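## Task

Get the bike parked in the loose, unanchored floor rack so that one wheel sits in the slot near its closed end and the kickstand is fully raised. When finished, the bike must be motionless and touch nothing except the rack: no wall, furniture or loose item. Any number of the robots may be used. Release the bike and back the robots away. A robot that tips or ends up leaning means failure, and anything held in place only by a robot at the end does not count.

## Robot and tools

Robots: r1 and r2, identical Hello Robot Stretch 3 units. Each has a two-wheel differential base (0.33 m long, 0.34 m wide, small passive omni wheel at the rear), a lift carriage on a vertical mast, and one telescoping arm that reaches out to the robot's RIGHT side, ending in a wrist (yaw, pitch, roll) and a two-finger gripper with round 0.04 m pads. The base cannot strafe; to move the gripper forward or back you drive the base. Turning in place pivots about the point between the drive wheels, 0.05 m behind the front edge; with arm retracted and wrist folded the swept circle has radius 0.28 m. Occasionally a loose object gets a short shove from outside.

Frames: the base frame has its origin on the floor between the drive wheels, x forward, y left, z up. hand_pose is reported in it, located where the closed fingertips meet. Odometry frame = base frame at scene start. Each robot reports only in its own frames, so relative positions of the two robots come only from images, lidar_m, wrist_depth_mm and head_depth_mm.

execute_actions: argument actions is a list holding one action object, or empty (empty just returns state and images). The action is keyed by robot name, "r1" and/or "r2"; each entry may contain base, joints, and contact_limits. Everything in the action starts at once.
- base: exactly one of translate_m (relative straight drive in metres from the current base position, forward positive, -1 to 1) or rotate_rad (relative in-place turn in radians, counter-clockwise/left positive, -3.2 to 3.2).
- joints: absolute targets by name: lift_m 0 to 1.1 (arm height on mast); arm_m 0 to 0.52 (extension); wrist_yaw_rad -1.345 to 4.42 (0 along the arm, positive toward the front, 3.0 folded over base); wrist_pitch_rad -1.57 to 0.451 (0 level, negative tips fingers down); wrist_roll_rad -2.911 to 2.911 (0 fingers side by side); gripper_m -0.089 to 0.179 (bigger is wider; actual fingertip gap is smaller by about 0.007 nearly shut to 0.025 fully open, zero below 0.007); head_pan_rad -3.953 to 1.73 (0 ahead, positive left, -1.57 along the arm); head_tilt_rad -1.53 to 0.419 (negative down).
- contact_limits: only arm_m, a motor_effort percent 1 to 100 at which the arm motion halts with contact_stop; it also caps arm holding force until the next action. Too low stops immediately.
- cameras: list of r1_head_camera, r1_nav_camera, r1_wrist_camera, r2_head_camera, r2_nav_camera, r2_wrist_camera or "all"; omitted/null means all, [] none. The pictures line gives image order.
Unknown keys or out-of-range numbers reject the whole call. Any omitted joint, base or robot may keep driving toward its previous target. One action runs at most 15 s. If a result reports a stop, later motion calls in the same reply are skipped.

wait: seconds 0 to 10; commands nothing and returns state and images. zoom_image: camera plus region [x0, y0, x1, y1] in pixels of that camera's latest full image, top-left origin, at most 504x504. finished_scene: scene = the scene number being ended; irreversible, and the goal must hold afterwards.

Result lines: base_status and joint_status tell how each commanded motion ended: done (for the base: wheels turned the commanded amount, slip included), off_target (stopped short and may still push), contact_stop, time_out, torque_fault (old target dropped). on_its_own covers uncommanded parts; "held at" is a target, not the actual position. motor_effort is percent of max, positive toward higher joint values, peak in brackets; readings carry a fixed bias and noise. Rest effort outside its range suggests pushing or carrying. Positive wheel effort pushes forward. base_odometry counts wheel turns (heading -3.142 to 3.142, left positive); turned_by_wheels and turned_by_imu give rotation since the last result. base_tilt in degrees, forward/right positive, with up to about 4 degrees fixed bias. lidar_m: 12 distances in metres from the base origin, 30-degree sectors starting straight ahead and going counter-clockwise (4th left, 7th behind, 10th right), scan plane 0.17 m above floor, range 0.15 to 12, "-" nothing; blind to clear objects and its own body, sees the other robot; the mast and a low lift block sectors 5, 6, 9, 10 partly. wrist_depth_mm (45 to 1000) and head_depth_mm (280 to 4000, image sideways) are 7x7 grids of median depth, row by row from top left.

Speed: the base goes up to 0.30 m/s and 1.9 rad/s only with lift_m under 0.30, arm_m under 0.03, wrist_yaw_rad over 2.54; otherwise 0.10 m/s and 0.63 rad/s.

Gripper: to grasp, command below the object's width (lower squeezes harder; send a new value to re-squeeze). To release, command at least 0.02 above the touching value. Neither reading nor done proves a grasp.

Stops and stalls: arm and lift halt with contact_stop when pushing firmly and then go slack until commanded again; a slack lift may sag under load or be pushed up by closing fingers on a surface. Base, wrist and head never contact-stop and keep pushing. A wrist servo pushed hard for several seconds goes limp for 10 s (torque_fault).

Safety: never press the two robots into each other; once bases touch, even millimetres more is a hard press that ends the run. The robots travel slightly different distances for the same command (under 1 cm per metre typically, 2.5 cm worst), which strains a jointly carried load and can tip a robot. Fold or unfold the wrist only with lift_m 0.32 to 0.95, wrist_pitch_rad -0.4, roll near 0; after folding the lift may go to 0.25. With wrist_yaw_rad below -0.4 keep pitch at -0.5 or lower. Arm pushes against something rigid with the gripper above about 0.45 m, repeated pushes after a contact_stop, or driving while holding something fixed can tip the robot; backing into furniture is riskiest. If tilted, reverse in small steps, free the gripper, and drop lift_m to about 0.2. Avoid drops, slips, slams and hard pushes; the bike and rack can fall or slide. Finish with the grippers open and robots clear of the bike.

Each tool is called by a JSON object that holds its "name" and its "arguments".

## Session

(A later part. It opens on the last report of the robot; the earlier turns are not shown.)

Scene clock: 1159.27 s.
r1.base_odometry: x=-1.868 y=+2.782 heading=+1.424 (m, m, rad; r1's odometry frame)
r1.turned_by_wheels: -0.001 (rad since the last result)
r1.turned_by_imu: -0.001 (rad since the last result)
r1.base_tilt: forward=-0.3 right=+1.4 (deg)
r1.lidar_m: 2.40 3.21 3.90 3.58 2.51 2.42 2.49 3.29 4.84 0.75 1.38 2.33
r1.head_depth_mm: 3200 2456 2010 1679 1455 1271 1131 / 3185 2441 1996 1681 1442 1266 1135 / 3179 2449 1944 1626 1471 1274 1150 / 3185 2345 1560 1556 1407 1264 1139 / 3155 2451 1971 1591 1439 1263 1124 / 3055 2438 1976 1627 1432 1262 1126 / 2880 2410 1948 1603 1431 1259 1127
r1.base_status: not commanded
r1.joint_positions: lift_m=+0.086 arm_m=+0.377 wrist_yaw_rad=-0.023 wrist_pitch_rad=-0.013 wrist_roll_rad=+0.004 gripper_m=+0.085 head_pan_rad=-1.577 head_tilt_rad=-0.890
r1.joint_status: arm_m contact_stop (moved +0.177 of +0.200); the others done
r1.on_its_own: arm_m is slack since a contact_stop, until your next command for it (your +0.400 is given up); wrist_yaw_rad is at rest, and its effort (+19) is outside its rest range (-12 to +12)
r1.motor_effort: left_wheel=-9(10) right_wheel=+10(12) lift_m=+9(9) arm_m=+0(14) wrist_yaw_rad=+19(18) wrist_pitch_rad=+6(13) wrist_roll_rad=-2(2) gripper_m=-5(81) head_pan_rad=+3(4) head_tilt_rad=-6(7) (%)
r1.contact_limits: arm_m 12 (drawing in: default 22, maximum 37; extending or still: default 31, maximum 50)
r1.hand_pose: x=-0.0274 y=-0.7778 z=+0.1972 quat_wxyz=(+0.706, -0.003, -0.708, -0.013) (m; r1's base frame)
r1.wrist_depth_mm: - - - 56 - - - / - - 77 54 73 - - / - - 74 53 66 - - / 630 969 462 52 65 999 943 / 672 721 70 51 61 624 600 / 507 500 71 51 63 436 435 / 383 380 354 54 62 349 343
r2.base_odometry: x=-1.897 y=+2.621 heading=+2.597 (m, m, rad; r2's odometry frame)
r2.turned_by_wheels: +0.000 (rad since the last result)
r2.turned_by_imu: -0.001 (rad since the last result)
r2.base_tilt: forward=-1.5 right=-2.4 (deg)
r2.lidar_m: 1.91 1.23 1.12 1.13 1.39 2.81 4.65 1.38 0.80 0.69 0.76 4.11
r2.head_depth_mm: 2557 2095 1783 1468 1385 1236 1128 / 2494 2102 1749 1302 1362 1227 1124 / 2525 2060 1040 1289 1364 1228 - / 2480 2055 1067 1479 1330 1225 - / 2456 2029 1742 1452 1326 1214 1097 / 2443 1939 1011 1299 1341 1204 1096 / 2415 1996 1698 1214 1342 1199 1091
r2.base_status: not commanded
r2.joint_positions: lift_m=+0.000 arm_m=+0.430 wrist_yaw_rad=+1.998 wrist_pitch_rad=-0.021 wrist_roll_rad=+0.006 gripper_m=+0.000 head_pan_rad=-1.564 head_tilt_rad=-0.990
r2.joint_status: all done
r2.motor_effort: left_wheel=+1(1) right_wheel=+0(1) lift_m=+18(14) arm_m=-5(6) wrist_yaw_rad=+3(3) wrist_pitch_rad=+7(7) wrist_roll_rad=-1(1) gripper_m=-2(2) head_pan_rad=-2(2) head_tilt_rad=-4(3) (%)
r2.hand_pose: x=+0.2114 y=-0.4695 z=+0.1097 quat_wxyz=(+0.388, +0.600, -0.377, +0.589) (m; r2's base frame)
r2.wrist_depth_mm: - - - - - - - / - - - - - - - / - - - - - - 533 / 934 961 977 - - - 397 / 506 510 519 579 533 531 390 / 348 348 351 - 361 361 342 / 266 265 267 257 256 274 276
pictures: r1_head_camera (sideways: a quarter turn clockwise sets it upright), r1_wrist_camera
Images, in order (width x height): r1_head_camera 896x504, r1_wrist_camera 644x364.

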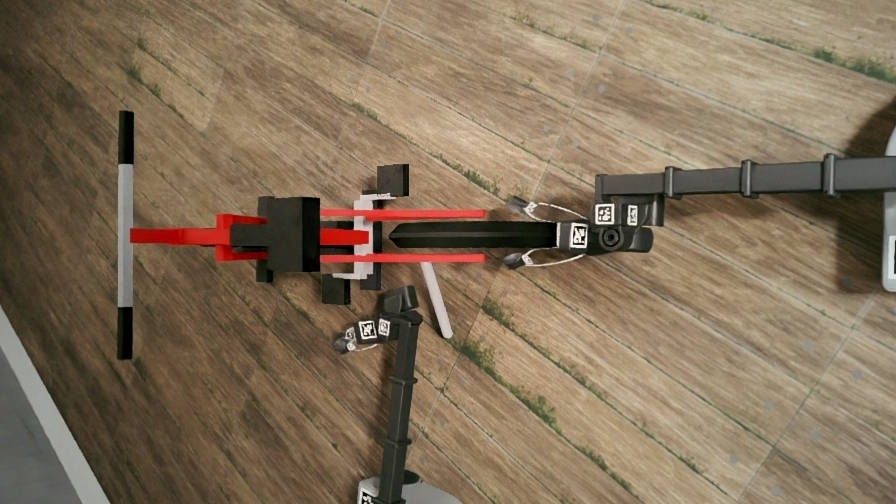

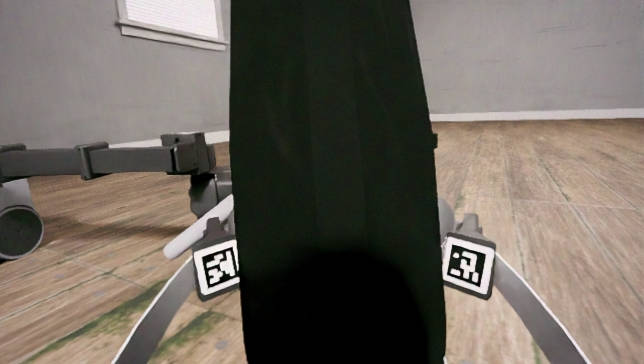

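{"name": "execute_actions", "arguments": {"actions": [{"r1": {"joints": {"arm_m": 0.40, "wrist_yaw_rad": -0.02}, "contact_limits": {"arm_m": 45}}, "r2": {"base": {"translate_m": -0.13}}}], "cameras": ["r1_wrist_camera", "r1_head_camera", "r2_head_camera"]}}

Scene clock: 1171.73 s.
r1.base_odometry: x=-1.868 y=+2.782 heading=+1.425 (m, m, rad; r1's odometry frame)
r1.turned_by_wheels: +0.001 (rad since the last result)
r1.turned_by_imu: -0.002 (rad since the last result)
r1.base_tilt: forward=-0.5 right=+1.3 (deg)
r1.lidar_m: 2.40 3.20 3.89 3.58 2.52 2.42 2.49 3.28 4.84 1.02 1.29 2.33
r1.head_depth_mm: 3213 2489 1997 1673 1441 1270 1138 / 3229 2454 1993 1679 1438 1271 1137 / 3158 2449 1941 1658 1473 1263 1144 / 3208 2366 1561 1598 1429 1259 1139 / 3154 2434 1978 1588 1437 1265 1127 / 3086 2453 1961 1592 1437 1262 1131 / 2888 2409 1961 1579 1437 1255 1124
r1.base_status: not commanded
r1.joint_positions: lift_m=+0.086 arm_m=+0.398 wrist_yaw_rad=-0.024 wrist_pitch_rad=+0.101 wrist_roll_rad=+0.004 gripper_m=+0.085 head_pan_rad=-1.577 head_tilt_rad=-0.890
r1.joint_status: all done
r1.on_its_own: arm_m is at rest, and its effort (+19) is outside its rest range (-14 to +14); wrist_pitch_rad is at rest, and its effort (-49) is outside its rest range (-20 to +32)
r1.motor_effort: left_wheel=-1(9) right_wheel=+0(10) lift_m=+9(9) arm_m=+19(31) wrist_yaw_rad=+2(19) wrist_pitch_rad=-49(49) wrist_roll_rad=-2(3) gripper_m=-4(4) head_pan_rad=+3(4) head_tilt_rad=-6(7) (%)
r1.contact_limits: arm_m 45 (drawing in: default 22, maximum 37; extending or still: default 31, maximum 50)
r1.hand_pose: x=-0.0276 y=-0.8005 z=+0.2264 quat_wxyz=(+0.705, -0.044, -0.707, +0.027) (m; r1's base frame)
r1.wrist_depth_mm: - - - 88 - - - / - - - 77 - - - / - - - 69 - - - / - - - 66 82 - - / 364 861 80 63 72 889 873 / 684 686 77 60 71 577 567 / 485 471 444 59 68 433 426
r2.base_odometry: x=-1.786 y=+2.554 heading=+2.598 (m, m, rad; r2's odometry frame)
r2.turned_by_wheels: +0.001 (rad since the last result)
r2.turned_by_imu: +0.139 (rad since the last result)
r2.base_tilt: forward=-1.5 right=-2.2 (deg)
r2.lidar_m: 1.67 1.22 1.17 1.20 1.63 4.36 4.67 1.29 0.78 0.67 0.81 4.23
r2.head_depth_mm: 2539 2099 1790 1493 1366 1232 1116 / 2522 2065 1775 1276 1372 1232 1127 / 2525 2064 1659 1292 1369 1224 - / 2481 2041 1071 1453 1326 1219 - / 2462 2040 1658 1334 1329 1214 1097 / 2434 1969 1660 1344 1345 1208 1096 / 2405 1995 1614 1312 1334 1202 1099
r2.base_status: done
r2.joint_positions: lift_m=+0.000 arm_m=+0.430 wrist_yaw_rad=+2.006 wrist_pitch_rad=-0.019 wrist_roll_rad=+0.006 gripper_m=+0.000 head_pan_rad=-1.567 head_tilt_rad=-0.991
r2.joint_status: not commanded
r2.on_its_own: right_wheel is at rest, and its effort (-26) is outside its rest range (-18 to +18)
r2.motor_effort: left_wheel=+10(26) right_wheel=-26(68) lift_m=+20(21) arm_m=+6(8) wrist_yaw_rad=-7(23) wrist_pitch_rad=+6(8) wrist_roll_rad=-1(1) gripper_m=-2(3) head_pan_rad=-2(2) head_tilt_rad=-3(4) (%)
r2.hand_pose: x=+0.2106 y=-0.4668 z=+0.1101 quat_wxyz=(+0.385, +0.601, -0.375, +0.591) (m; r2's base frame)
r2.wrist_depth_mm: - - - - - - - / - - - - - - - / - - - - - - - / 945 979 - - - - - / 507 517 519 587 541 550 508 / 346 350 356 - 366 369 370 / 265 265 267 259 260 275 279
pictures: r1_head_camera (sideways: a quarter turn clockwise sets it upright), r1_wrist_camera, r2_head_camera (sideways: a quarter turn clockwise sets it upright)
Images, in order (width x height): r1_head_camera 896x504, r1_wrist_camera 644x364, r2_head_camera 896x504.

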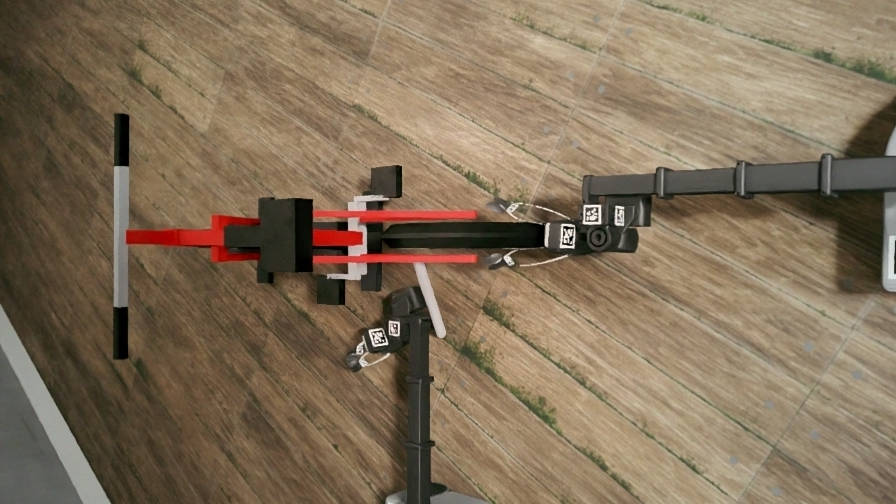

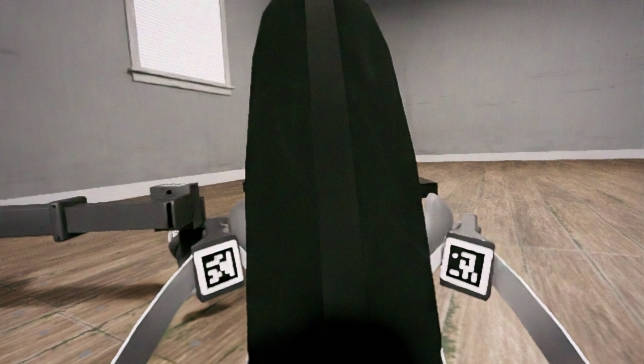

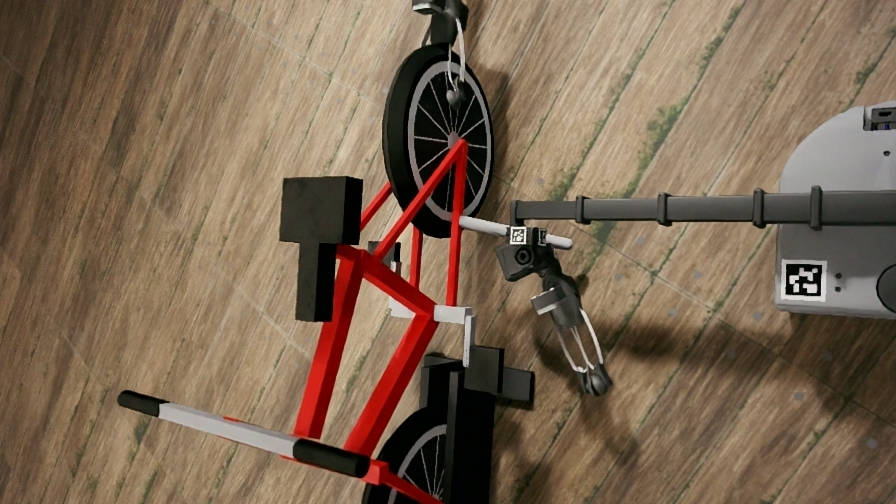

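{"name": "execute_actions", "arguments": {"actions": [{"r1": {"joints": {"wrist_pitch_rad": 0.09, "arm_m": 0.395}, "contact_limits": {"arm_m": 45}}, "r2": {"base": {"translate_m": 0.03}}}], "cameras": []}}

{"name": "execute_actions", "arguments": {"actions": [{"r2": {"joints": {"arm_m": 0.25, "lift_m": 0.4, "wrist_pitch_rad": -0.4}}}], "cameras": []}}

{"name": "execute_actions", "arguments": {"actions": [{"r2": {"joints": {"arm_m": 0.0, "wrist_yaw_rad": 3.0}}}], "cameras": ["r2_head_camera", "r2_nav_camera"]}}

Scene clock: 1246.73 s.
r1.base_odometry: x=-1.868 y=+2.782 heading=+1.425 (m, m, rad; r1's odometry frame)
r1.turned_by_wheels: +0.000 (rad since the last result)
r1.turned_by_imu: +0.000 (rad since the last result)
r1.base_tilt: forward=-0.4 right=+1.5 (deg)
r1.lidar_m: 2.40 3.21 3.89 3.58 2.52 2.41 2.49 3.31 4.85 1.02 1.32 2.34
r1.head_depth_mm: 3209 2453 1992 1676 1443 1273 1135 / 3146 2445 1979 1676 1444 1266 1130 / 3177 2438 1922 1658 1472 1261 1152 / 3178 2367 1557 1586 1419 1264 1134 / 3154 2434 1967 1592 1439 1265 1129 / 3076 2409 1964 1628 1441 1263 1122 / 2887 2404 1956 1590 1432 1260 1121
r1.base_status: not commanded
r1.joint_positions: lift_m=+0.086 arm_m=+0.395 wrist_yaw_rad=-0.022 wrist_pitch_rad=+0.115 wrist_roll_rad=+0.004 gripper_m=+0.085 head_pan_rad=-1.577 head_tilt_rad=-0.890
r1.joint_status: all done
r1.motor_effort: left_wheel=+1(1) right_wheel=-1(2) lift_m=+9(9) arm_m=-3(19) wrist_yaw_rad=+3(3) wrist_pitch_rad=-12(49) wrist_roll_rad=-2(2) gripper_m=-2(3) head_pan_rad=+4(4) head_tilt_rad=-6(6) (%)
r1.contact_limits: arm_m 45 (drawing in: default 22, maximum 37; extending or still: default 31, maximum 50)
r1.hand_pose: x=-0.0271 y=-0.7975 z=+0.2300 quat_wxyz=(+0.705, -0.048, -0.707, +0.033) (m; r1's base frame)
r1.wrist_depth_mm: - - - 91 - - - / - - - 79 - - - / - - - 72 - - - / - - - 68 85 - - / 913 887 81 65 74 946 880 / 687 694 437 61 73 592 575 / 484 481 444 60 70 443 426
r2.base_odometry: x=-1.812 y=+2.569 heading=+2.598 (m, m, rad; r2's odometry frame)
r2.turned_by_wheels: +0.000 (rad since the last result)
r2.turned_by_imu: -0.001 (rad since the last result)
r2.base_tilt: forward=-1.5 right=-2.3 (deg)
r2.lidar_m: 1.66 1.20 1.15 1.19 1.61 4.28 4.71 1.32 0.77 0.68 0.80 4.22
r2.head_depth_mm: 2518 2085 1783 1474 1374 1236 1119 / 2506 2087 1783 1282 1366 1243 1133 / 2489 2051 1042 1295 1363 1218 - / 2454 2055 1087 1488 1333 1227 - / 2469 2043 1664 1272 1331 1217 1097 / 2412 1952 1139 1353 1339 1206 1099 / 2398 1990 1705 1311 1330 1202 1093
r2.base_status: done
r2.joint_positions: lift_m=+0.000 arm_m=+0.430 wrist_yaw_rad=+2.003 wrist_pitch_rad=-0.019 wrist_roll_rad=+0.006 gripper_m=+0.000 head_pan_rad=-1.567 head_tilt_rad=-0.991
r2.joint_status: not commanded
r2.motor_effort: left_wheel=+0(11) right_wheel=+0(20) lift_m=+20(20) arm_m=+7(7) wrist_yaw_rad=-3(7) wrist_pitch_rad=+6(6) wrist_roll_rad=-1(1) gripper_m=-2(3) head_pan_rad=-1(1) head_tilt_rad=-3(3) (%)
r2.hand_pose: x=+0.2109 y=-0.4675 z=+0.1101 quat_wxyz=(+0.386, +0.601, -0.376, +0.590) (m; r2's base frame)
r2.wrist_depth_mm: - - - - - - - / - - - - - - - / - - - - - - - / 926 983 - - - - - / 510 510 523 579 538 541 496 / 347 348 355 - 361 364 369 / 266 266 266 258 259 275 277
pictures: none
No camera images: the call's "cameras" was empty. Leave "cameras" out to get every camera's image.

Scene clock: 1251.20 s.
r1.base_odometry: x=-1.868 y=+2.782 heading=+1.425 (m, m, rad; r1's odometry frame)
r1.turned_by_wheels: +0.000 (rad since the last result)
r1.turned_by_imu: +0.000 (rad since the last result)
r1.base_tilt: forward=-0.4 right=+1.5 (deg)
r1.lidar_m: 2.41 3.21 3.90 3.59 2.52 2.42 2.49 3.31 4.86 1.02 1.32 2.34
r1.head_depth_mm: 3215 2466 1993 1670 1452 1278 1136 / 3213 2442 1992 1671 1443 1270 1134 / 3166 2438 1923 1648 1473 1267 1149 / 3154 2351 1569 1595 1422 1269 1136 / 3157 2433 1966 1662 1439 1265 1131 / 3083 2433 1914 1658 1432 1266 1125 / 2883 2408 1909 1616 1432 1261 1126
r1.base_status: not commanded
r1.joint_positions: lift_m=+0.086 arm_m=+0.395 wrist_yaw_rad=-0.022 wrist_pitch_rad=+0.115 wrist_roll_rad=+0.004 gripper_m=+0.085 head_pan_rad=-1.577 head_tilt_rad=-0.890
r1.joint_status: not commanded
r1.motor_effort: left_wheel=+0(1) right_wheel=-1(1) lift_m=+9(9) arm_m=-3(3) wrist_yaw_rad=+1(2) wrist_pitch_rad=-12(12) wrist_roll_rad=-2(2) gripper_m=-2(3) head_pan_rad=+4(3) head_tilt_rad=-7(7) (%)
r1.hand_pose: x=-0.0271 y=-0.7975 z=+0.2300 quat_wxyz=(+0.705, -0.048, -0.707, +0.033) (m; r1's base frame)
r1.wrist_depth_mm: 548 - - 91 - - - / - - - 78 - - - / - - - 72 - - - / - - - 68 85 - - / - - 81 65 74 935 883 / 687 671 441 61 73 582 584 / 487 482 442 60 70 438 428
r2.base_odometry: x=-1.812 y=+2.569 heading=+2.598 (m, m, rad; r2's odometry frame)
r2.turned_by_wheels: +0.000 (rad since the last result)
r2.turned_by_imu: -0.001 (rad since the last result)
r2.base_tilt: forward=-1.4 right=-2.3 (deg)
r2.lidar_m: 1.66 1.20 1.15 1.19 1.61 4.30 4.68 1.31 0.78 0.68 0.80 4.21
r2.head_depth_mm: 2539 2114 1793 1468 1383 1239 1119 / 2506 2091 1790 1289 1373 1236 1132 / 2511 2058 1040 1293 1342 1213 - / 2481 2057 1082 1503 1323 1209 - / 2443 2033 1686 1274 1364 1217 1106 / 2429 1959 1141 1348 1358 1200 1096 / 2399 1988 1719 1316 1330 1206 1093
r2.base_status: not commanded
r2.joint_positions: lift_m=+0.400 arm_m=+0.250 wrist_yaw_rad=+2.002 wrist_pitch_rad=-0.412 wrist_roll_rad=+0.006 gripper_m=+0.000 head_pan_rad=-1.567 head_tilt_rad=-0.991
r2.joint_status: all done
r2.motor_effort: left_wheel=+0(0) right_wheel=-1(1) lift_m=+31(31) arm_m=-6(5) wrist_yaw_rad=-2(3) wrist_pitch_rad=+4(6) wrist_roll_rad=-1(1) gripper_m=-2(2) head_pan_rad=-1(1) head_tilt_rad=-3(3) (%)
r2.hand_pose: x=+0.1831 y=-0.3014 z=+0.4136 quat_wxyz=(+0.495, +0.662, -0.252, +0.503) (m; r2's base frame)
r2.wrist_depth_mm: - - - - - - - / - - - - - - - / - - - - - - - / 962 974 - 988 974 973 - / 790 786 772 810 787 789 785 / 657 655 665 - 656 651 657 / 563 555 552 537 546 559 561
pictures: none
No camera images: the call's "cameras" was empty. Leave "cameras" out to get every camera's image.

Scene clock: 1254.27 s.
r1.base_odometry: x=-1.868 y=+2.782 heading=+1.425 (m, m, rad; r1's odometry frame)
r1.turned_by_wheels: +0.000 (rad since the last result)
r1.turned_by_imu: +0.000 (rad since the last result)
r1.base_tilt: forward=-0.5 right=+1.5 (deg)
r1.lidar_m: 2.41 3.20 3.90 3.60 2.52 2.42 2.49 3.30 4.85 1.02 1.32 2.34
r1.head_depth_mm: 3230 2456 2001 1669 1449 1273 1133 / 3183 2438 1985 1675 1442 1269 1130 / 3214 2443 1939 1652 1471 1265 1152 / 3187 2358 1561 1599 1423 1273 1134 / 3179 2440 1960 1660 1439 1264 1129 / 3078 2433 1967 1655 1430 1266 1128 / 2862 2424 1962 1618 1430 1260 1122
r1.base_status: not commanded
r1.joint_positions: lift_m=+0.086 arm_m=+0.395 wrist_yaw_rad=-0.022 wrist_pitch_rad=+0.115 wrist_roll_rad=+0.004 gripper_m=+0.085 head_pan_rad=-1.577 head_tilt_rad=-0.890
r1.joint_status: not commanded
r1.motor_effort: left_wheel=+1(1) right_wheel=-1(0) lift_m=+9(9) arm_m=-3(3) wrist_yaw_rad=+1(0) wrist_pitch_rad=-12(13) wrist_roll_rad=-3(2) gripper_m=-3(2) head_pan_rad=+4(4) head_tilt_rad=-6(7) (%)
r1.hand_pose: x=-0.0271 y=-0.7975 z=+0.2300 quat_wxyz=(+0.705, -0.048, -0.707, +0.033) (m; r1's base frame)
r1.wrist_depth_mm: - - - 91 - - - / - - - 79 - - - / - - - 72 - - - / - - - 68 85 - - / - - 81 65 74 953 887 / 684 692 442 61 73 590 570 / 483 480 442 60 70 432 425
r2.base_odometry: x=-1.812 y=+2.569 heading=+2.598 (m, m, rad; r2's odometry frame)
r2.turned_by_wheels: +0.000 (rad since the last result)
r2.turned_by_imu: -0.001 (rad since the last result)
r2.base_tilt: forward=-1.5 right=-2.3 (deg)
r2.lidar_m: 1.66 1.20 1.15 1.19 1.61 4.27 4.69 1.32 0.78 0.68 0.80 4.20
r2.head_depth_mm: 2560 2123 1785 1476 1382 1238 1119 / 2562 2084 1765 1282 1361 1225 1133 / 2524 2092 1039 1302 1363 1241 - / 2498 2057 1077 1469 1345 1240 - / 2468 2023 1672 1265 1349 1233 1102 / 2468 1992 1156 1359 1344 1201 1098 / 2379 2013 1693 1315 1328 1205 1086
r2.base_status: not commanded
r2.joint_positions: lift_m=+0.400 arm_m=+0.000 wrist_yaw_rad=+2.997 wrist_pitch_rad=-0.413 wrist_roll_rad=+0.006 gripper_m=+0.000 head_pan_rad=-1.567 head_tilt_rad=-0.991
r2.joint_status: all done
r2.motor_effort: left_wheel=+0(0) right_wheel=+1(0) lift_m=+31(31) arm_m=-6(7) wrist_yaw_rad=+3(4) wrist_pitch_rad=+4(4) wrist_roll_rad=-1(1) gripper_m=-2(2) head_pan_rad=-2(1) head_tilt_rad=-3(3) (%)
r2.hand_pose: x=+0.0111 y=+0.0773 z=+0.4135 quat_wxyz=(+0.195, +0.702, +0.094, +0.678) (m; r2's base frame)
r2.wrist_depth_mm: - - - - - 936 851 / - - - - - - 911 / - - - - - - 980 / 960 979 - 993 964 - - / 791 786 782 808 780 784 784 / 642 649 - - 662 648 655 / 562 558 558 548 545 556 571
pictures: r2_head_camera (sideways: a quarter turn clockwise sets it upright), r2_nav_camera (sideways: a quarter turn counterclockwise sets it upright)
Images, in order (width x height): r2_head_camera 896x504, r2_nav_camera 672x504.

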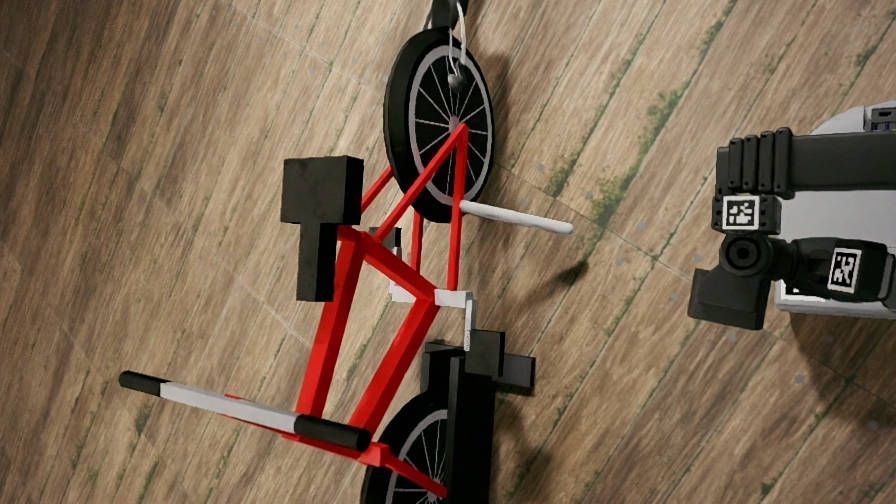

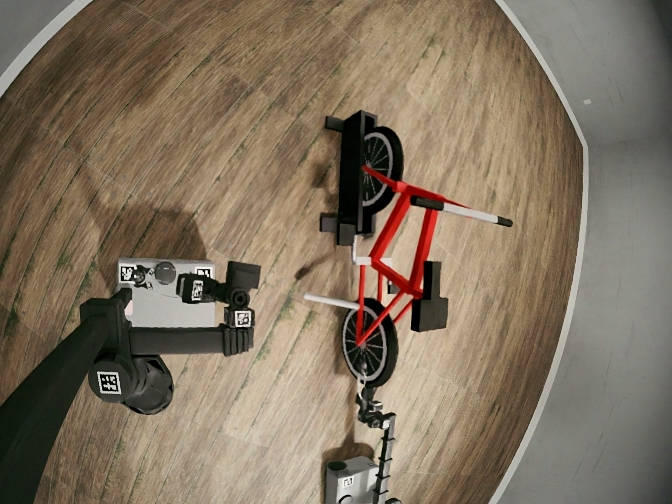

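{"name": "execute_actions", "arguments": {"actions": [{"r2": {"base": {"rotate_rad": -1.405}, "joints": {"lift_m": 0.27, "head_pan_rad": 0.3, "head_tilt_rad": -1.2}}}], "cameras": []}}

{"name": "execute_actions", "arguments": {"actions": [{"r2": {"base": {"translate_m": 0.42}}}], "cameras": ["r1_head_camera", "r2_nav_camera"]}}

Scene clock: 1274.53 s.
r1.base_odometry: x=-1.868 y=+2.782 heading=+1.425 (m, m, rad; r1's odometry frame)
r1.turned_by_wheels: +0.000 (rad since the last result)
r1.turned_by_imu: -0.001 (rad since the last result)
r1.base_tilt: forward=-0.4 right=+1.5 (deg)
r1.lidar_m: 2.40 3.18 3.89 3.58 2.52 2.42 2.48 3.30 4.84 1.02 1.32 2.34
r1.head_depth_mm: 3189 2456 1991 1679 1444 1271 1133 / 3186 2429 2001 1666 1444 1271 1132 / 3150 2432 1948 1652 1463 1270 1148 / 3194 2357 1563 1601 1423 1267 1139 / 3143 2400 1966 1655 1444 1270 1127 / 3096 2426 1954 1670 1435 1262 1125 / 2860 2402 1970 1651 1434 1261 1125
r1.base_status: not commanded
r1.joint_positions: lift_m=+0.086 arm_m=+0.395 wrist_yaw_rad=-0.022 wrist_pitch_rad=+0.115 wrist_roll_rad=+0.004 gripper_m=+0.085 head_pan_rad=-1.577 head_tilt_rad=-0.890
r1.joint_status: not commanded
r1.motor_effort: left_wheel=+1(0) right_wheel=-1(1) lift_m=+9(9) arm_m=-3(3) wrist_yaw_rad=+2(0) wrist_pitch_rad=-12(12) wrist_roll_rad=-2(2) gripper_m=-4(2) head_pan_rad=+4(4) head_tilt_rad=-7(7) (%)
r1.hand_pose: x=-0.0271 y=-0.7975 z=+0.2300 quat_wxyz=(+0.705, -0.048, -0.707, +0.033) (m; r1's base frame)
r1.wrist_depth_mm: - - - 91 - - - / - - - 79 - - - / - - - 71 - - - / - - - 68 85 - - / - - 81 65 74 926 885 / 693 680 437 61 73 587 566 / 487 474 445 60 70 436 424
r2.base_odometry: x=-1.812 y=+2.569 heading=+1.193 (m, m, rad; r2's odometry frame)
r2.turned_by_wheels: -1.405 (rad since the last result)
r2.turned_by_imu: -1.409 (rad since the last result)
r2.base_tilt: forward=-1.4 right=-2.3 (deg)
r2.lidar_m: 0.80 0.83 2.87 1.43 1.16 1.15 1.26 1.96 4.52 4.52 0.91 0.68
r2.head_depth_mm: 1836 1659 1227 1362 1282 1198 1116 / 1765 1629 1446 1384 1291 1188 1114 / 1809 1116 1302 1375 1279 1196 - / 1779 1228 1381 1365 1267 1199 - / 1797 1294 1450 1376 1264 1200 - / 1764 1621 1482 1353 1258 1192 - / 1775 1576 1466 1347 1252 1176 -
r2.base_status: done
r2.joint_positions: lift_m=+0.270 arm_m=+0.000 wrist_yaw_rad=+2.997 wrist_pitch_rad=-0.414 wrist_roll_rad=+0.006 gripper_m=+0.000 head_pan_rad=+0.293 head_tilt_rad=-1.186
r2.joint_status: all done
r2.motor_effort: left_wheel=+2(7) right_wheel=-1(7) lift_m=+18(30) arm_m=-6(6) wrist_yaw_rad=+3(3) wrist_pitch_rad=+5(5) wrist_roll_rad=-1(1) gripper_m=-2(2) head_pan_rad=+2(25) head_tilt_rad=-5(17) (%)
r2.hand_pose: x=+0.0111 y=+0.0772 z=+0.2839 quat_wxyz=(+0.195, +0.702, +0.095, +0.678) (m; r2's base frame)
r2.wrist_depth_mm: 864 - - - - - - / 905 - - - - - - / 901 - - - - - - / 735 751 753 744 740 745 750 / 585 596 598 619 603 591 598 / 495 506 - - 501 495 494 / 436 - - - 414 425 430
pictures: none
No camera images: the call's "cameras" was empty. Leave "cameras" out to get every camera's image.

Scene clock: 1277.73 s.
r1.base_odometry: x=-1.868 y=+2.782 heading=+1.425 (m, m, rad; r1's odometry frame)
r1.turned_by_wheels: +0.000 (rad since the last result)
r1.turned_by_imu: +0.000 (rad since the last result)
r1.base_tilt: forward=-0.3 right=+1.4 (deg)
r1.lidar_m: 2.40 3.20 3.89 3.57 2.53 2.42 2.49 3.28 4.84 1.02 1.22 2.34
r1.head_depth_mm: 3216 2464 1998 1675 1451 1279 1134 / 3195 2430 1995 1682 1447 1269 1131 / 3165 2422 1928 1650 1469 1271 1152 / 3181 2351 1566 1593 1425 1270 1140 / 3153 2441 1974 1670 1444 1263 1129 / 3067 2428 1605 1552 1432 1260 1127 / 2793 1381 1594 1552 1434 1263 1122
r1.base_status: not commanded
r1.joint_positions: lift_m=+0.086 arm_m=+0.395 wrist_yaw_rad=-0.022 wrist_pitch_rad=+0.115 wrist_roll_rad=+0.004 gripper_m=+0.085 head_pan_rad=-1.577 head_tilt_rad=-0.890
r1.joint_status: not commanded
r1.motor_effort: left_wheel=+1(1) right_wheel=-1(1) lift_m=+9(9) arm_m=-3(3) wrist_yaw_rad=+1(1) wrist_pitch_rad=-12(12) wrist_roll_rad=-2(3) gripper_m=-3(3) head_pan_rad=+4(4) head_tilt_rad=-7(7) (%)
r1.hand_pose: x=-0.0271 y=-0.7975 z=+0.2300 quat_wxyz=(+0.705, -0.048, -0.707, +0.033) (m; r1's base frame)
r1.wrist_depth_mm: 390 - - 91 - - - / 415 - - 78 - - - / - - - 72 - - - / - - - 68 85 - - / 493 546 81 65 74 924 880 / 424 440 437 61 73 584 572 / 428 443 440 60 70 434 428
r2.base_odometry: x=-1.657 y=+2.959 heading=+1.193 (m, m, rad; r2's odometry frame)
r2.turned_by_wheels: +0.000 (rad since the last result)
r2.turned_by_imu: -0.001 (rad since the last result)
r2.base_tilt: forward=-1.3 right=-2.3 (deg)
r2.lidar_m: 3.60 0.39 0.59 1.84 1.49 1.48 1.63 2.51 4.80 1.22 0.41 0.31
r2.head_depth_mm: 1840 1634 1504 1400 753 1193 1125 / 1800 1648 1497 1389 1073 1193 1102 / 1804 1651 1461 1348 1242 1193 - / 1789 1629 1491 969 1236 1200 - / 1791 1608 1479 926 1260 1210 - / 1779 1614 1469 1189 1261 1196 - / 1744 1596 1467 1328 1255 1181 -
r2.base_status: done
r2.joint_positions: lift_m=+0.270 arm_m=+0.000 wrist_yaw_rad=+2.998 wrist_pitch_rad=-0.414 wrist_roll_rad=+0.006 gripper_m=+0.000 head_pan_rad=+0.293 head_tilt_rad=-1.186
r2.joint_status: not commanded
r2.motor_effort: left_wheel=+2(8) right_wheel=-2(6) lift_m=+19(19) arm_m=-5(5) wrist_yaw_rad=+2(3) wrist_pitch_rad=+5(5) wrist_roll_rad=-1(1) gripper_m=-2(3) head_pan_rad=+2(2) head_tilt_rad=-5(5) (%)
r2.hand_pose: x=+0.0110 y=+0.0772 z=+0.2839 quat_wxyz=(+0.195, +0.702, +0.095, +0.678) (m; r2's base frame)
r2.wrist_depth_mm: - - - - - - - / - - - - - - 441 / - - - - - 707 417 / 740 742 743 736 750 636 418 / 597 589 588 621 589 568 404 / 495 499 - - 496 501 398 / 436 - - - 414 427 394
pictures: r1_head_camera (sideways: a quarter turn clockwise sets it upright), r2_nav_camera (sideways: a quarter turn counterclockwise sets it upright)
Images, in order (width x height): r1_head_camera 896x504, r2_nav_camera 672x504.

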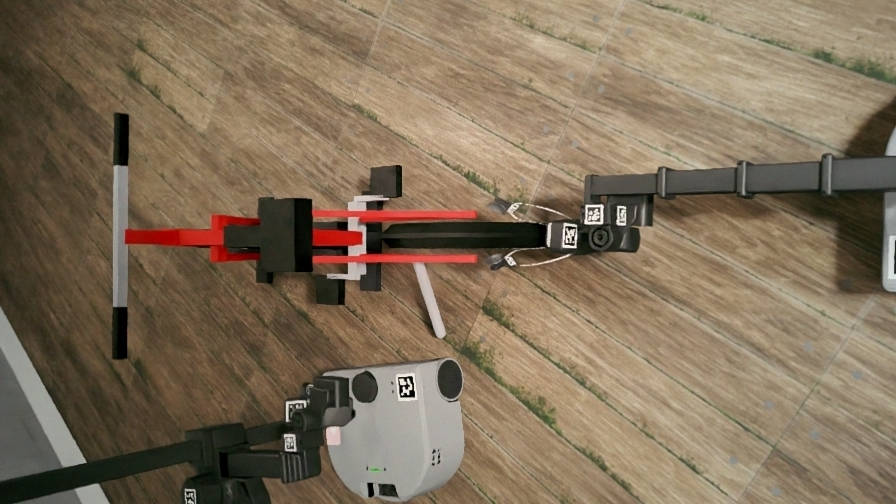

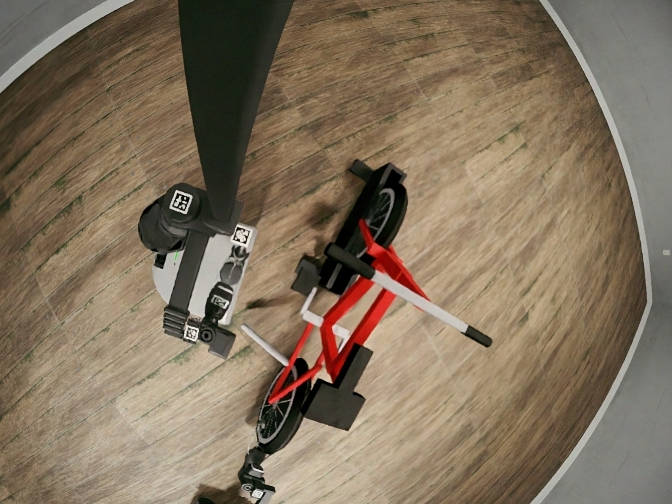

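{"name": "execute_actions", "arguments": {"actions": [{"r2": {"base": {"rotate_rad": -1.485}, "joints": {"lift_m": 0.33, "head_pan_rad": 0.5, "head_tilt_rad": -1.3}}}], "cameras": ["r1_head_camera", "r2_nav_camera", "r2_head_camera"]}}

Scene clock: 1291.00 s.
r1.base_odometry: x=-1.868 y=+2.782 heading=+1.425 (m, m, rad; r1's odometry frame)
r1.turned_by_wheels: +0.000 (rad since the last result)
r1.turned_by_imu: -0.001 (rad since the last result)
r1.base_tilt: forward=-0.4 right=+1.4 (deg)
r1.lidar_m: 2.40 3.19 3.89 3.55 2.53 2.42 2.49 3.31 4.84 1.02 1.21 2.34
r1.head_depth_mm: 3211 2441 1987 1673 1443 1273 1136 / 3210 2443 1976 1674 1447 1270 1130 / 3176 2428 1929 1655 1473 1269 1146 / 3166 2358 1563 1583 1424 1263 1136 / 3158 2281 1836 1636 1433 1264 1129 / 2906 1417 1675 1630 1432 1258 1125 / 2882 2264 1719 1627 1435 1257 1125
r1.base_status: not commanded
r1.joint_positions: lift_m=+0.086 arm_m=+0.395 wrist_yaw_rad=-0.023 wrist_pitch_rad=+0.111 wrist_roll_rad=+0.003 gripper_m=+0.085 head_pan_rad=-1.577 head_tilt_rad=-0.890
r1.joint_status: not commanded
r1.motor_effort: left_wheel=+0(6) right_wheel=+0(7) lift_m=+9(9) arm_m=+0(3) wrist_yaw_rad=+2(9) wrist_pitch_rad=-10(12) wrist_roll_rad=-2(3) gripper_m=-3(3) head_pan_rad=+4(4) head_tilt_rad=-6(7) (%)
r1.hand_pose: x=-0.0273 y=-0.7973 z=+0.2289 quat_wxyz=(+0.706, -0.047, -0.706, +0.031) (m; r1's base frame)
r1.wrist_depth_mm: 556 636 - 89 - - - / 541 - 645 77 - - - / - - - 71 - - - / - - 692 67 84 - - / 537 553 80 65 73 916 867 / 518 557 313 60 72 581 580 / 476 478 440 59 70 431 421
r2.base_odometry: x=-1.657 y=+2.959 heading=-0.292 (m, m, rad; r2's odometry frame)
r2.turned_by_wheels: -1.485 (rad since the last result)
r2.turned_by_imu: -1.490 (rad since the last result)
r2.base_tilt: forward=-1.5 right=-2.3 (deg)
r2.lidar_m: 0.67 0.31 0.38 0.39 0.39 3.06 1.73 1.48 1.48 1.69 2.87 4.78
r2.head_depth_mm: 1385 1424 1415 1337 1262 1200 1138 / 1616 1476 1413 1343 1262 1206 1137 / 1594 1472 1377 1320 1252 1207 1123 / 1596 1500 1130 1314 1251 - 1114 / 1590 1481 1384 1139 1257 - 1108 / 1577 1479 783 1067 1234 - 1106 / 1568 1474 1381 823 1161 - -
r2.base_status: done
r2.joint_positions: lift_m=+0.330 arm_m=+0.000 wrist_yaw_rad=+2.998 wrist_pitch_rad=-0.414 wrist_roll_rad=+0.006 gripper_m=+0.000 head_pan_rad=+0.494 head_tilt_rad=-1.285
r2.joint_status: all done
r2.motor_effort: left_wheel=+2(7) right_wheel=-2(8) lift_m=+31(33) arm_m=-5(6) wrist_yaw_rad=+3(2) wrist_pitch_rad=+5(5) wrist_roll_rad=-1(1) gripper_m=-2(3) head_pan_rad=+2(13) head_tilt_rad=-5(13) (%)
r2.hand_pose: x=+0.0110 y=+0.0772 z=+0.3433 quat_wxyz=(+0.195, +0.702, +0.095, +0.678) (m; r2's base frame)
r2.wrist_depth_mm: - - - - - 329 - / 455 422 400 - - - - / 491 445 - - - - 343 / 537 512 553 783 520 409 375 / 598 547 376 390 628 421 404 / 573 563 - - 570 490 461 / 489 505 - - 475 471 484
pictures: r1_head_camera (sideways: a quarter turn clockwise sets it upright), r2_head_camera (sideways: a quarter turn clockwise sets it upright), r2_nav_camera (sideways: a quarter turn counterclockwise sets it upright)
Images, in order (width x height): r1_head_camera 896x504, r2_head_camera 896x504, r2_nav_camera 672x504.

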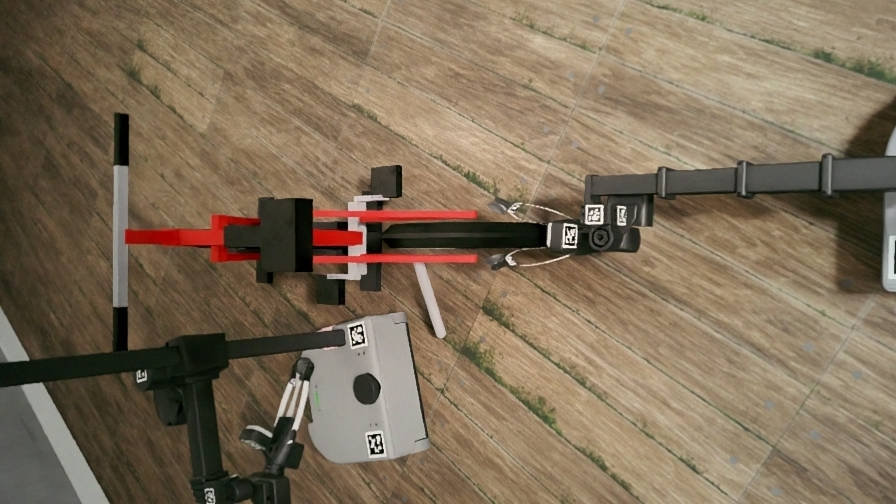

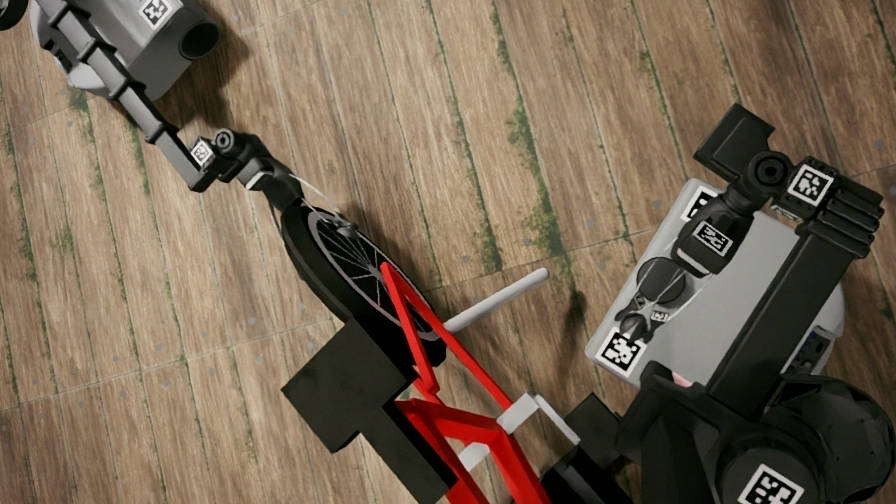

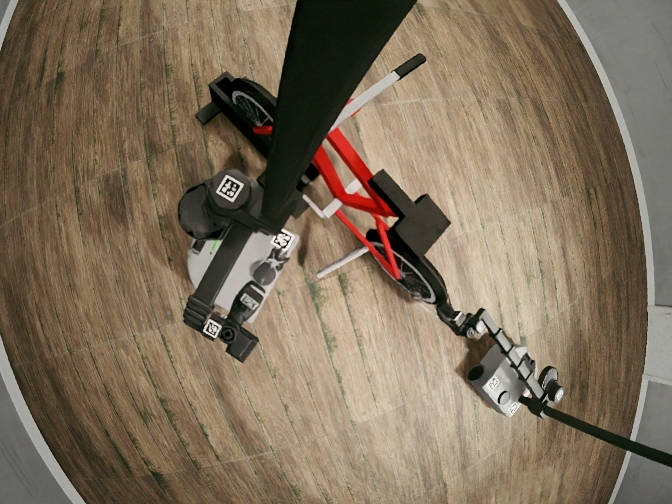

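{"name": "execute_actions", "arguments": {"actions": []}}

Scene clock: 1318.33 s.
r1.base_odometry: x=-1.868 y=+2.782 heading=+1.425 (m, m, rad; r1's odometry frame)
r1.turned_by_wheels: +0.000 (rad since the last result)
r1.turned_by_imu: +0.000 (rad since the last result)
r1.base_tilt: forward=-0.4 right=+1.4 (deg)
r1.lidar_m: 2.40 3.21 3.90 3.57 2.52 2.42 2.48 3.31 4.84 1.02 1.21 2.34
r1.head_depth_mm: 3235 2458 1988 1669 1444 1269 1129 / 3187 2441 1996 1677 1447 1274 1129 / 3195 2446 1931 1650 1468 1270 1146 / 3189 2351 1553 1594 1424 1270 1140 / 3157 2284 1826 1650 1435 1264 1127 / 2902 1422 1673 1633 1431 1263 1126 / 2901 2254 1719 1625 1435 1263 1123
r1.base_status: not commanded
r1.joint_positions: lift_m=+0.086 arm_m=+0.395 wrist_yaw_rad=-0.023 wrist_pitch_rad=+0.111 wrist_roll_rad=+0.003 gripper_m=+0.085 head_pan_rad=-1.577 head_tilt_rad=-0.890
r1.joint_status: not commanded
r1.motor_effort: left_wheel=+0(6) right_wheel=+0(7) lift_m=+9(9) arm_m=+0(3) wrist_yaw_rad=+3(9) wrist_pitch_rad=-10(12) wrist_roll_rad=-2(3) gripper_m=-3(3) head_pan_rad=+3(4) head_tilt_rad=-7(7) (%)
r1.hand_pose: x=-0.0273 y=-0.7973 z=+0.2289 quat_wxyz=(+0.706, -0.047, -0.706, +0.031) (m; r1's base frame)
r1.wrist_depth_mm: 554 641 - 89 - - - / 542 - 641 77 - - - / - - - 71 - - - / - - 683 67 84 - - / 539 552 80 65 73 933 874 / 519 570 315 60 72 582 574 / 483 470 437 60 70 430 422
r2.base_odometry: x=-1.657 y=+2.959 heading=-0.292 (m, m, rad; r2's odometry frame)
r2.turned_by_wheels: +0.000 (rad since the last result)
r2.turned_by_imu: -0.001 (rad since the last result)
r2.base_tilt: forward=-1.3 right=-2.3 (deg)
r2.lidar_m: 0.67 0.31 0.38 0.39 0.39 3.06 1.73 1.48 1.48 1.69 2.88 4.79
r2.head_depth_mm: 1392 1421 1418 1342 1256 1202 1139 / 1603 1485 1416 1337 1258 1199 1130 / 1595 1468 1371 1328 1256 1207 1111 / 1587 1492 1133 1312 1247 - 1106 / 1593 1483 1394 1134 1255 - 1112 / 1568 1477 780 1066 1237 - 1105 / 1582 1474 1381 818 1157 - -
r2.base_status: done
r2.joint_positions: lift_m=+0.330 arm_m=+0.000 wrist_yaw_rad=+2.998 wrist_pitch_rad=-0.414 wrist_roll_rad=+0.006 gripper_m=+0.000 head_pan_rad=+0.494 head_tilt_rad=-1.285
r2.joint_status: all done
r2.motor_effort: left_wheel=+1(7) right_wheel=-2(8) lift_m=+31(33) arm_m=-5(6) wrist_yaw_rad=+2(2) wrist_pitch_rad=+5(5) wrist_roll_rad=-1(1) gripper_m=-3(3) head_pan_rad=+2(13) head_tilt_rad=-5(13) (%)
r2.hand_pose: x=+0.0110 y=+0.0772 z=+0.3433 quat_wxyz=(+0.195, +0.702, +0.095, +0.678) (m; r2's base frame)
r2.wrist_depth_mm: - - - - - 327 - / 449 421 399 - - - - / 494 450 - - - - 348 / 540 506 552 782 526 408 374 / 595 547 373 392 634 424 400 / 569 574 - - 566 497 460 / 490 503 - - 470 469 489
pictures: r1_head_camera (sideways: a quarter turn clockwise sets it upright), r1_nav_camera (sideways: a quarter turn counterclockwise sets it upright), r1_wrist_camera, r2_head_camera (sideways: a quarter turn clockwise sets it upright), r2_nav_camera (sideways: a quarter turn counterclockwise sets it upright), r2_wrist_camera
Images, in order (width x height): r1_head_camera 896x504, r1_nav_camera 672x504, r1_wrist_camera 644x364, r2_head_camera 896x504, r2_nav_camera 672x504, r2_wrist_camera 644x364.

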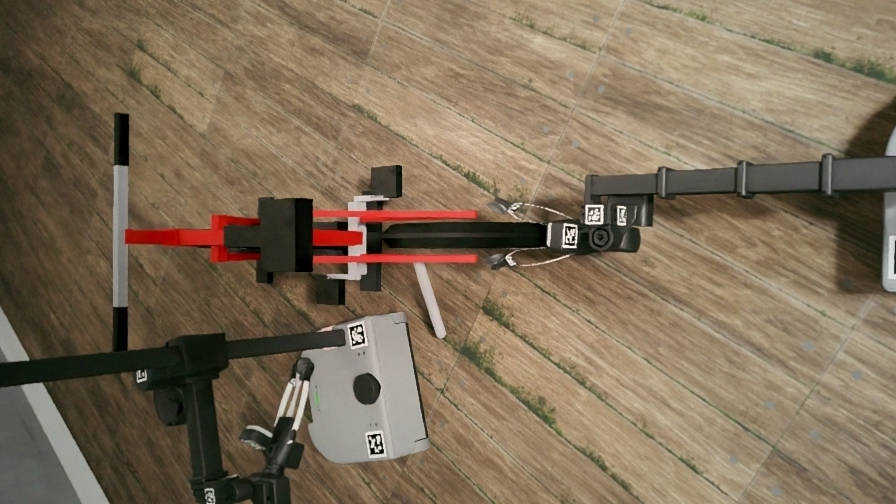

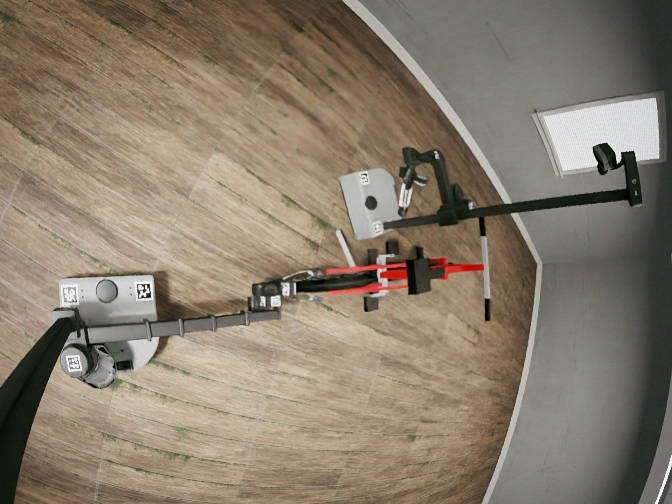

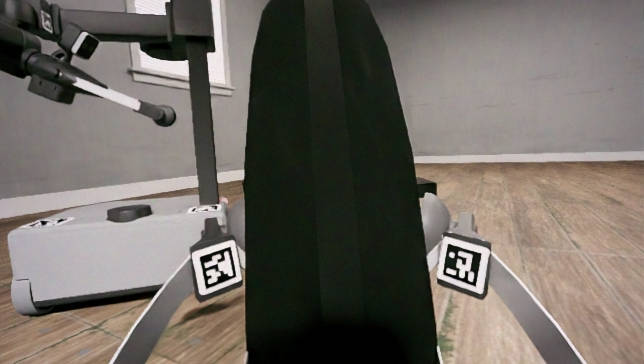

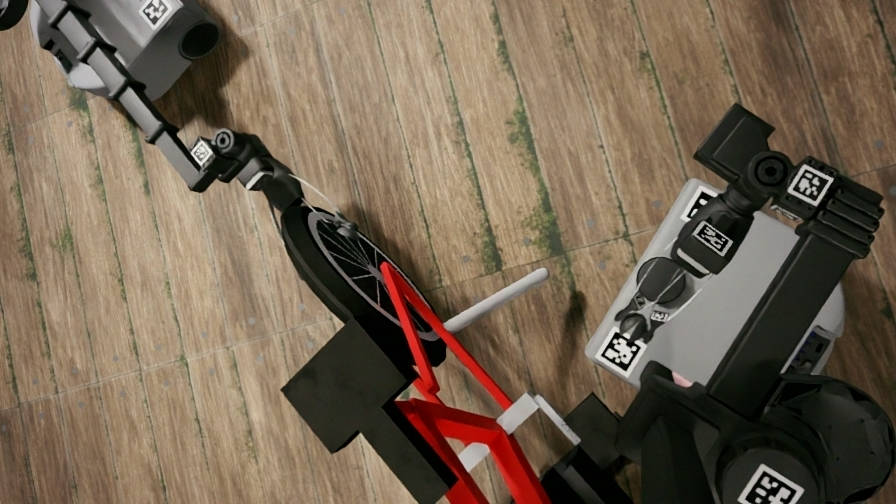

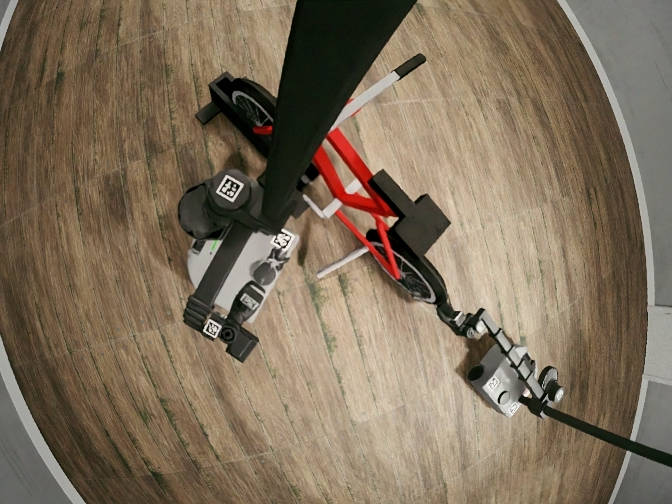

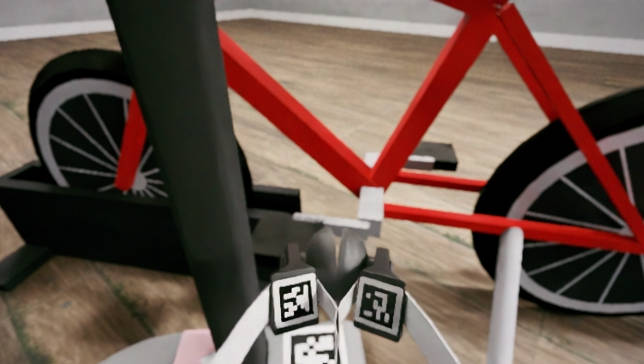

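{"name": "execute_actions", "arguments": {"actions": [{"r1": {"joints": {"arm_m": 0.398}, "contact_limits": {"arm_m": 45}}, "r2": {"base": {"translate_m": 0.16}}}], "cameras": ["r1_head_camera", "r2_head_camera", "r2_wrist_camera"]}}

Scene clock: 1340.17 s.
r1.base_odometry: x=-1.868 y=+2.782 heading=+1.424 (m, m, rad; r1's odometry frame)
r1.turned_by_wheels: +0.000 (rad since the last result)
r1.turned_by_imu: -0.001 (rad since the last result)
r1.base_tilt: forward=-0.4 right=+1.5 (deg)
r1.lidar_m: 2.41 3.20 3.90 3.56 2.53 2.42 2.48 3.29 4.84 0.75 1.05 2.34
r1.head_depth_mm: 3190 2456 1987 1681 1443 1266 1134 / 3153 2420 1991 1669 1442 1266 1133 / 3224 2450 1930 1655 1471 1269 1150 / 3145 2356 1560 1593 1418 1266 1136 / 3008 2222 1833 1555 1431 1263 1129 / 2998 2283 1967 1559 1435 1261 1126 / 2864 2417 1284 1589 1437 1255 1126
r1.base_status: not commanded
r1.joint_positions: lift_m=+0.086 arm_m=+0.397 wrist_yaw_rad=-0.030 wrist_pitch_rad=+0.116 wrist_roll_rad=+0.002 gripper_m=+0.085 head_pan_rad=-1.577 head_tilt_rad=-0.890
r1.joint_status: all done
r1.motor_effort: left_wheel=-4(4) right_wheel=+4(5) lift_m=+9(9) arm_m=+11(12) wrist_yaw_rad=+7(7) wrist_pitch_rad=-13(14) wrist_roll_rad=-2(2) gripper_m=-3(3) head_pan_rad=+4(3) head_tilt_rad=-6(7) (%)
r1.contact_limits: arm_m 45 (drawing in: default 22, maximum 37; extending or still: default 31, maximum 50)
r1.hand_pose: x=-0.0290 y=-0.7992 z=+0.2302 quat_wxyz=(+0.706, -0.051, -0.706, +0.030) (m; r1's base frame)
r1.wrist_depth_mm: - 562 - 89 - - - / - - - 78 - - - / - - 506 71 - - - / - - 504 67 84 - - / 492 456 80 64 73 931 895 / 383 407 237 60 72 593 583 / 387 415 433 59 69 435 431
r2.base_odometry: x=-1.504 y=+2.914 heading=-0.291 (m, m, rad; r2's odometry frame)
r2.turned_by_wheels: +0.000 (rad since the last result)
r2.turned_by_imu: -0.001 (rad since the last result)
r2.base_tilt: forward=-1.4 right=-2.3 (deg)
r2.lidar_m: 1.05 0.34 0.22 0.31 0.47 0.59 1.87 1.59 1.59 1.82 3.07 4.69
r2.head_depth_mm: 1235 1331 1413 1343 1270 1200 1147 / 1618 1357 1415 1338 1263 1200 1137 / 1596 1485 1381 1324 1259 1206 1122 / 1597 1479 1391 1311 1252 - 1109 / 1603 1486 1387 1070 1254 - 1108 / 1574 1473 1384 983 1230 - 1108 / 1582 1464 1385 733 1011 - -
r2.base_status: done
r2.joint_positions: lift_m=+0.330 arm_m=+0.000 wrist_yaw_rad=+2.998 wrist_pitch_rad=-0.414 wrist_roll_rad=+0.006 gripper_m=+0.000 head_pan_rad=+0.494 head_tilt_rad=-1.285
r2.joint_status: not commanded
r2.motor_effort: left_wheel=+9(14) right_wheel=+2(5) lift_m=+31(31) arm_m=-5(5) wrist_yaw_rad=+2(2) wrist_pitch_rad=+5(5) wrist_roll_rad=-1(1) gripper_m=-2(2) head_pan_rad=+2(2) head_tilt_rad=-5(5) (%)
r2.hand_pose: x=+0.0110 y=+0.0772 z=+0.3433 quat_wxyz=(+0.195, +0.702, +0.095, +0.678) (m; r2's base frame)
r2.wrist_depth_mm: 364 - - 317 - - - / 413 384 - - - - - / 429 455 - - 362 325 308 / 482 476 432 514 382 353 339 / 524 374 522 413 402 381 360 / 571 535 - - 464 441 413 / 485 487 - - 482 475 486
pictures: r1_head_camera (sideways: a quarter turn clockwise sets it upright), r2_head_camera (sideways: a quarter turn clockwise sets it upright), r2_wrist_camera
Images, in order (width x height): r1_head_camera 896x504, r2_head_camera 896x504, r2_wrist_camera 644x364.

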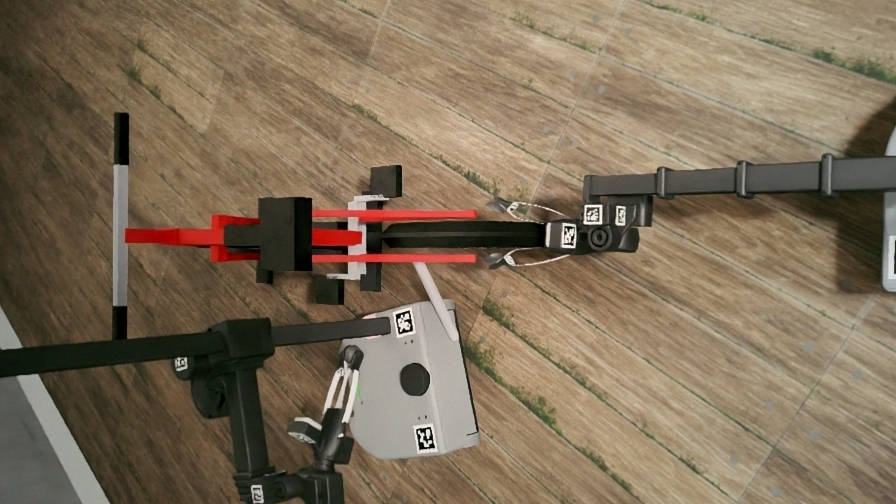

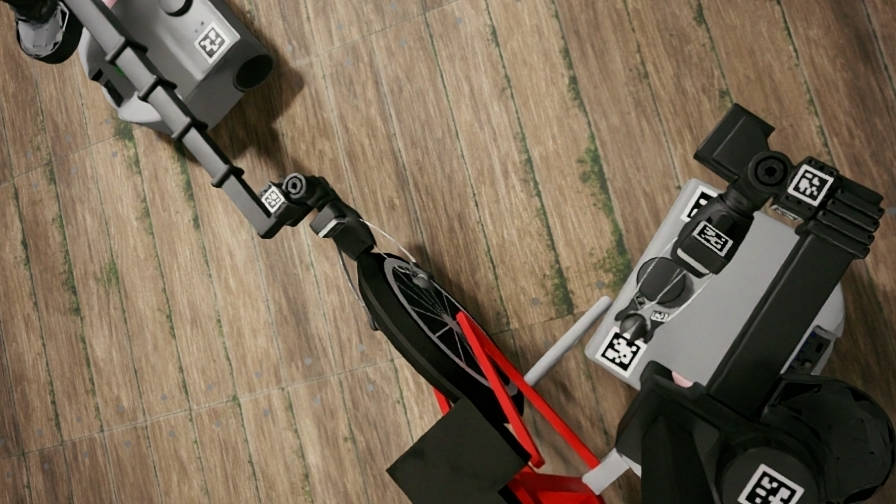

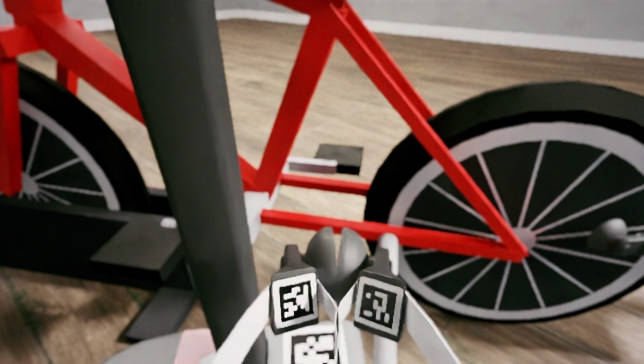

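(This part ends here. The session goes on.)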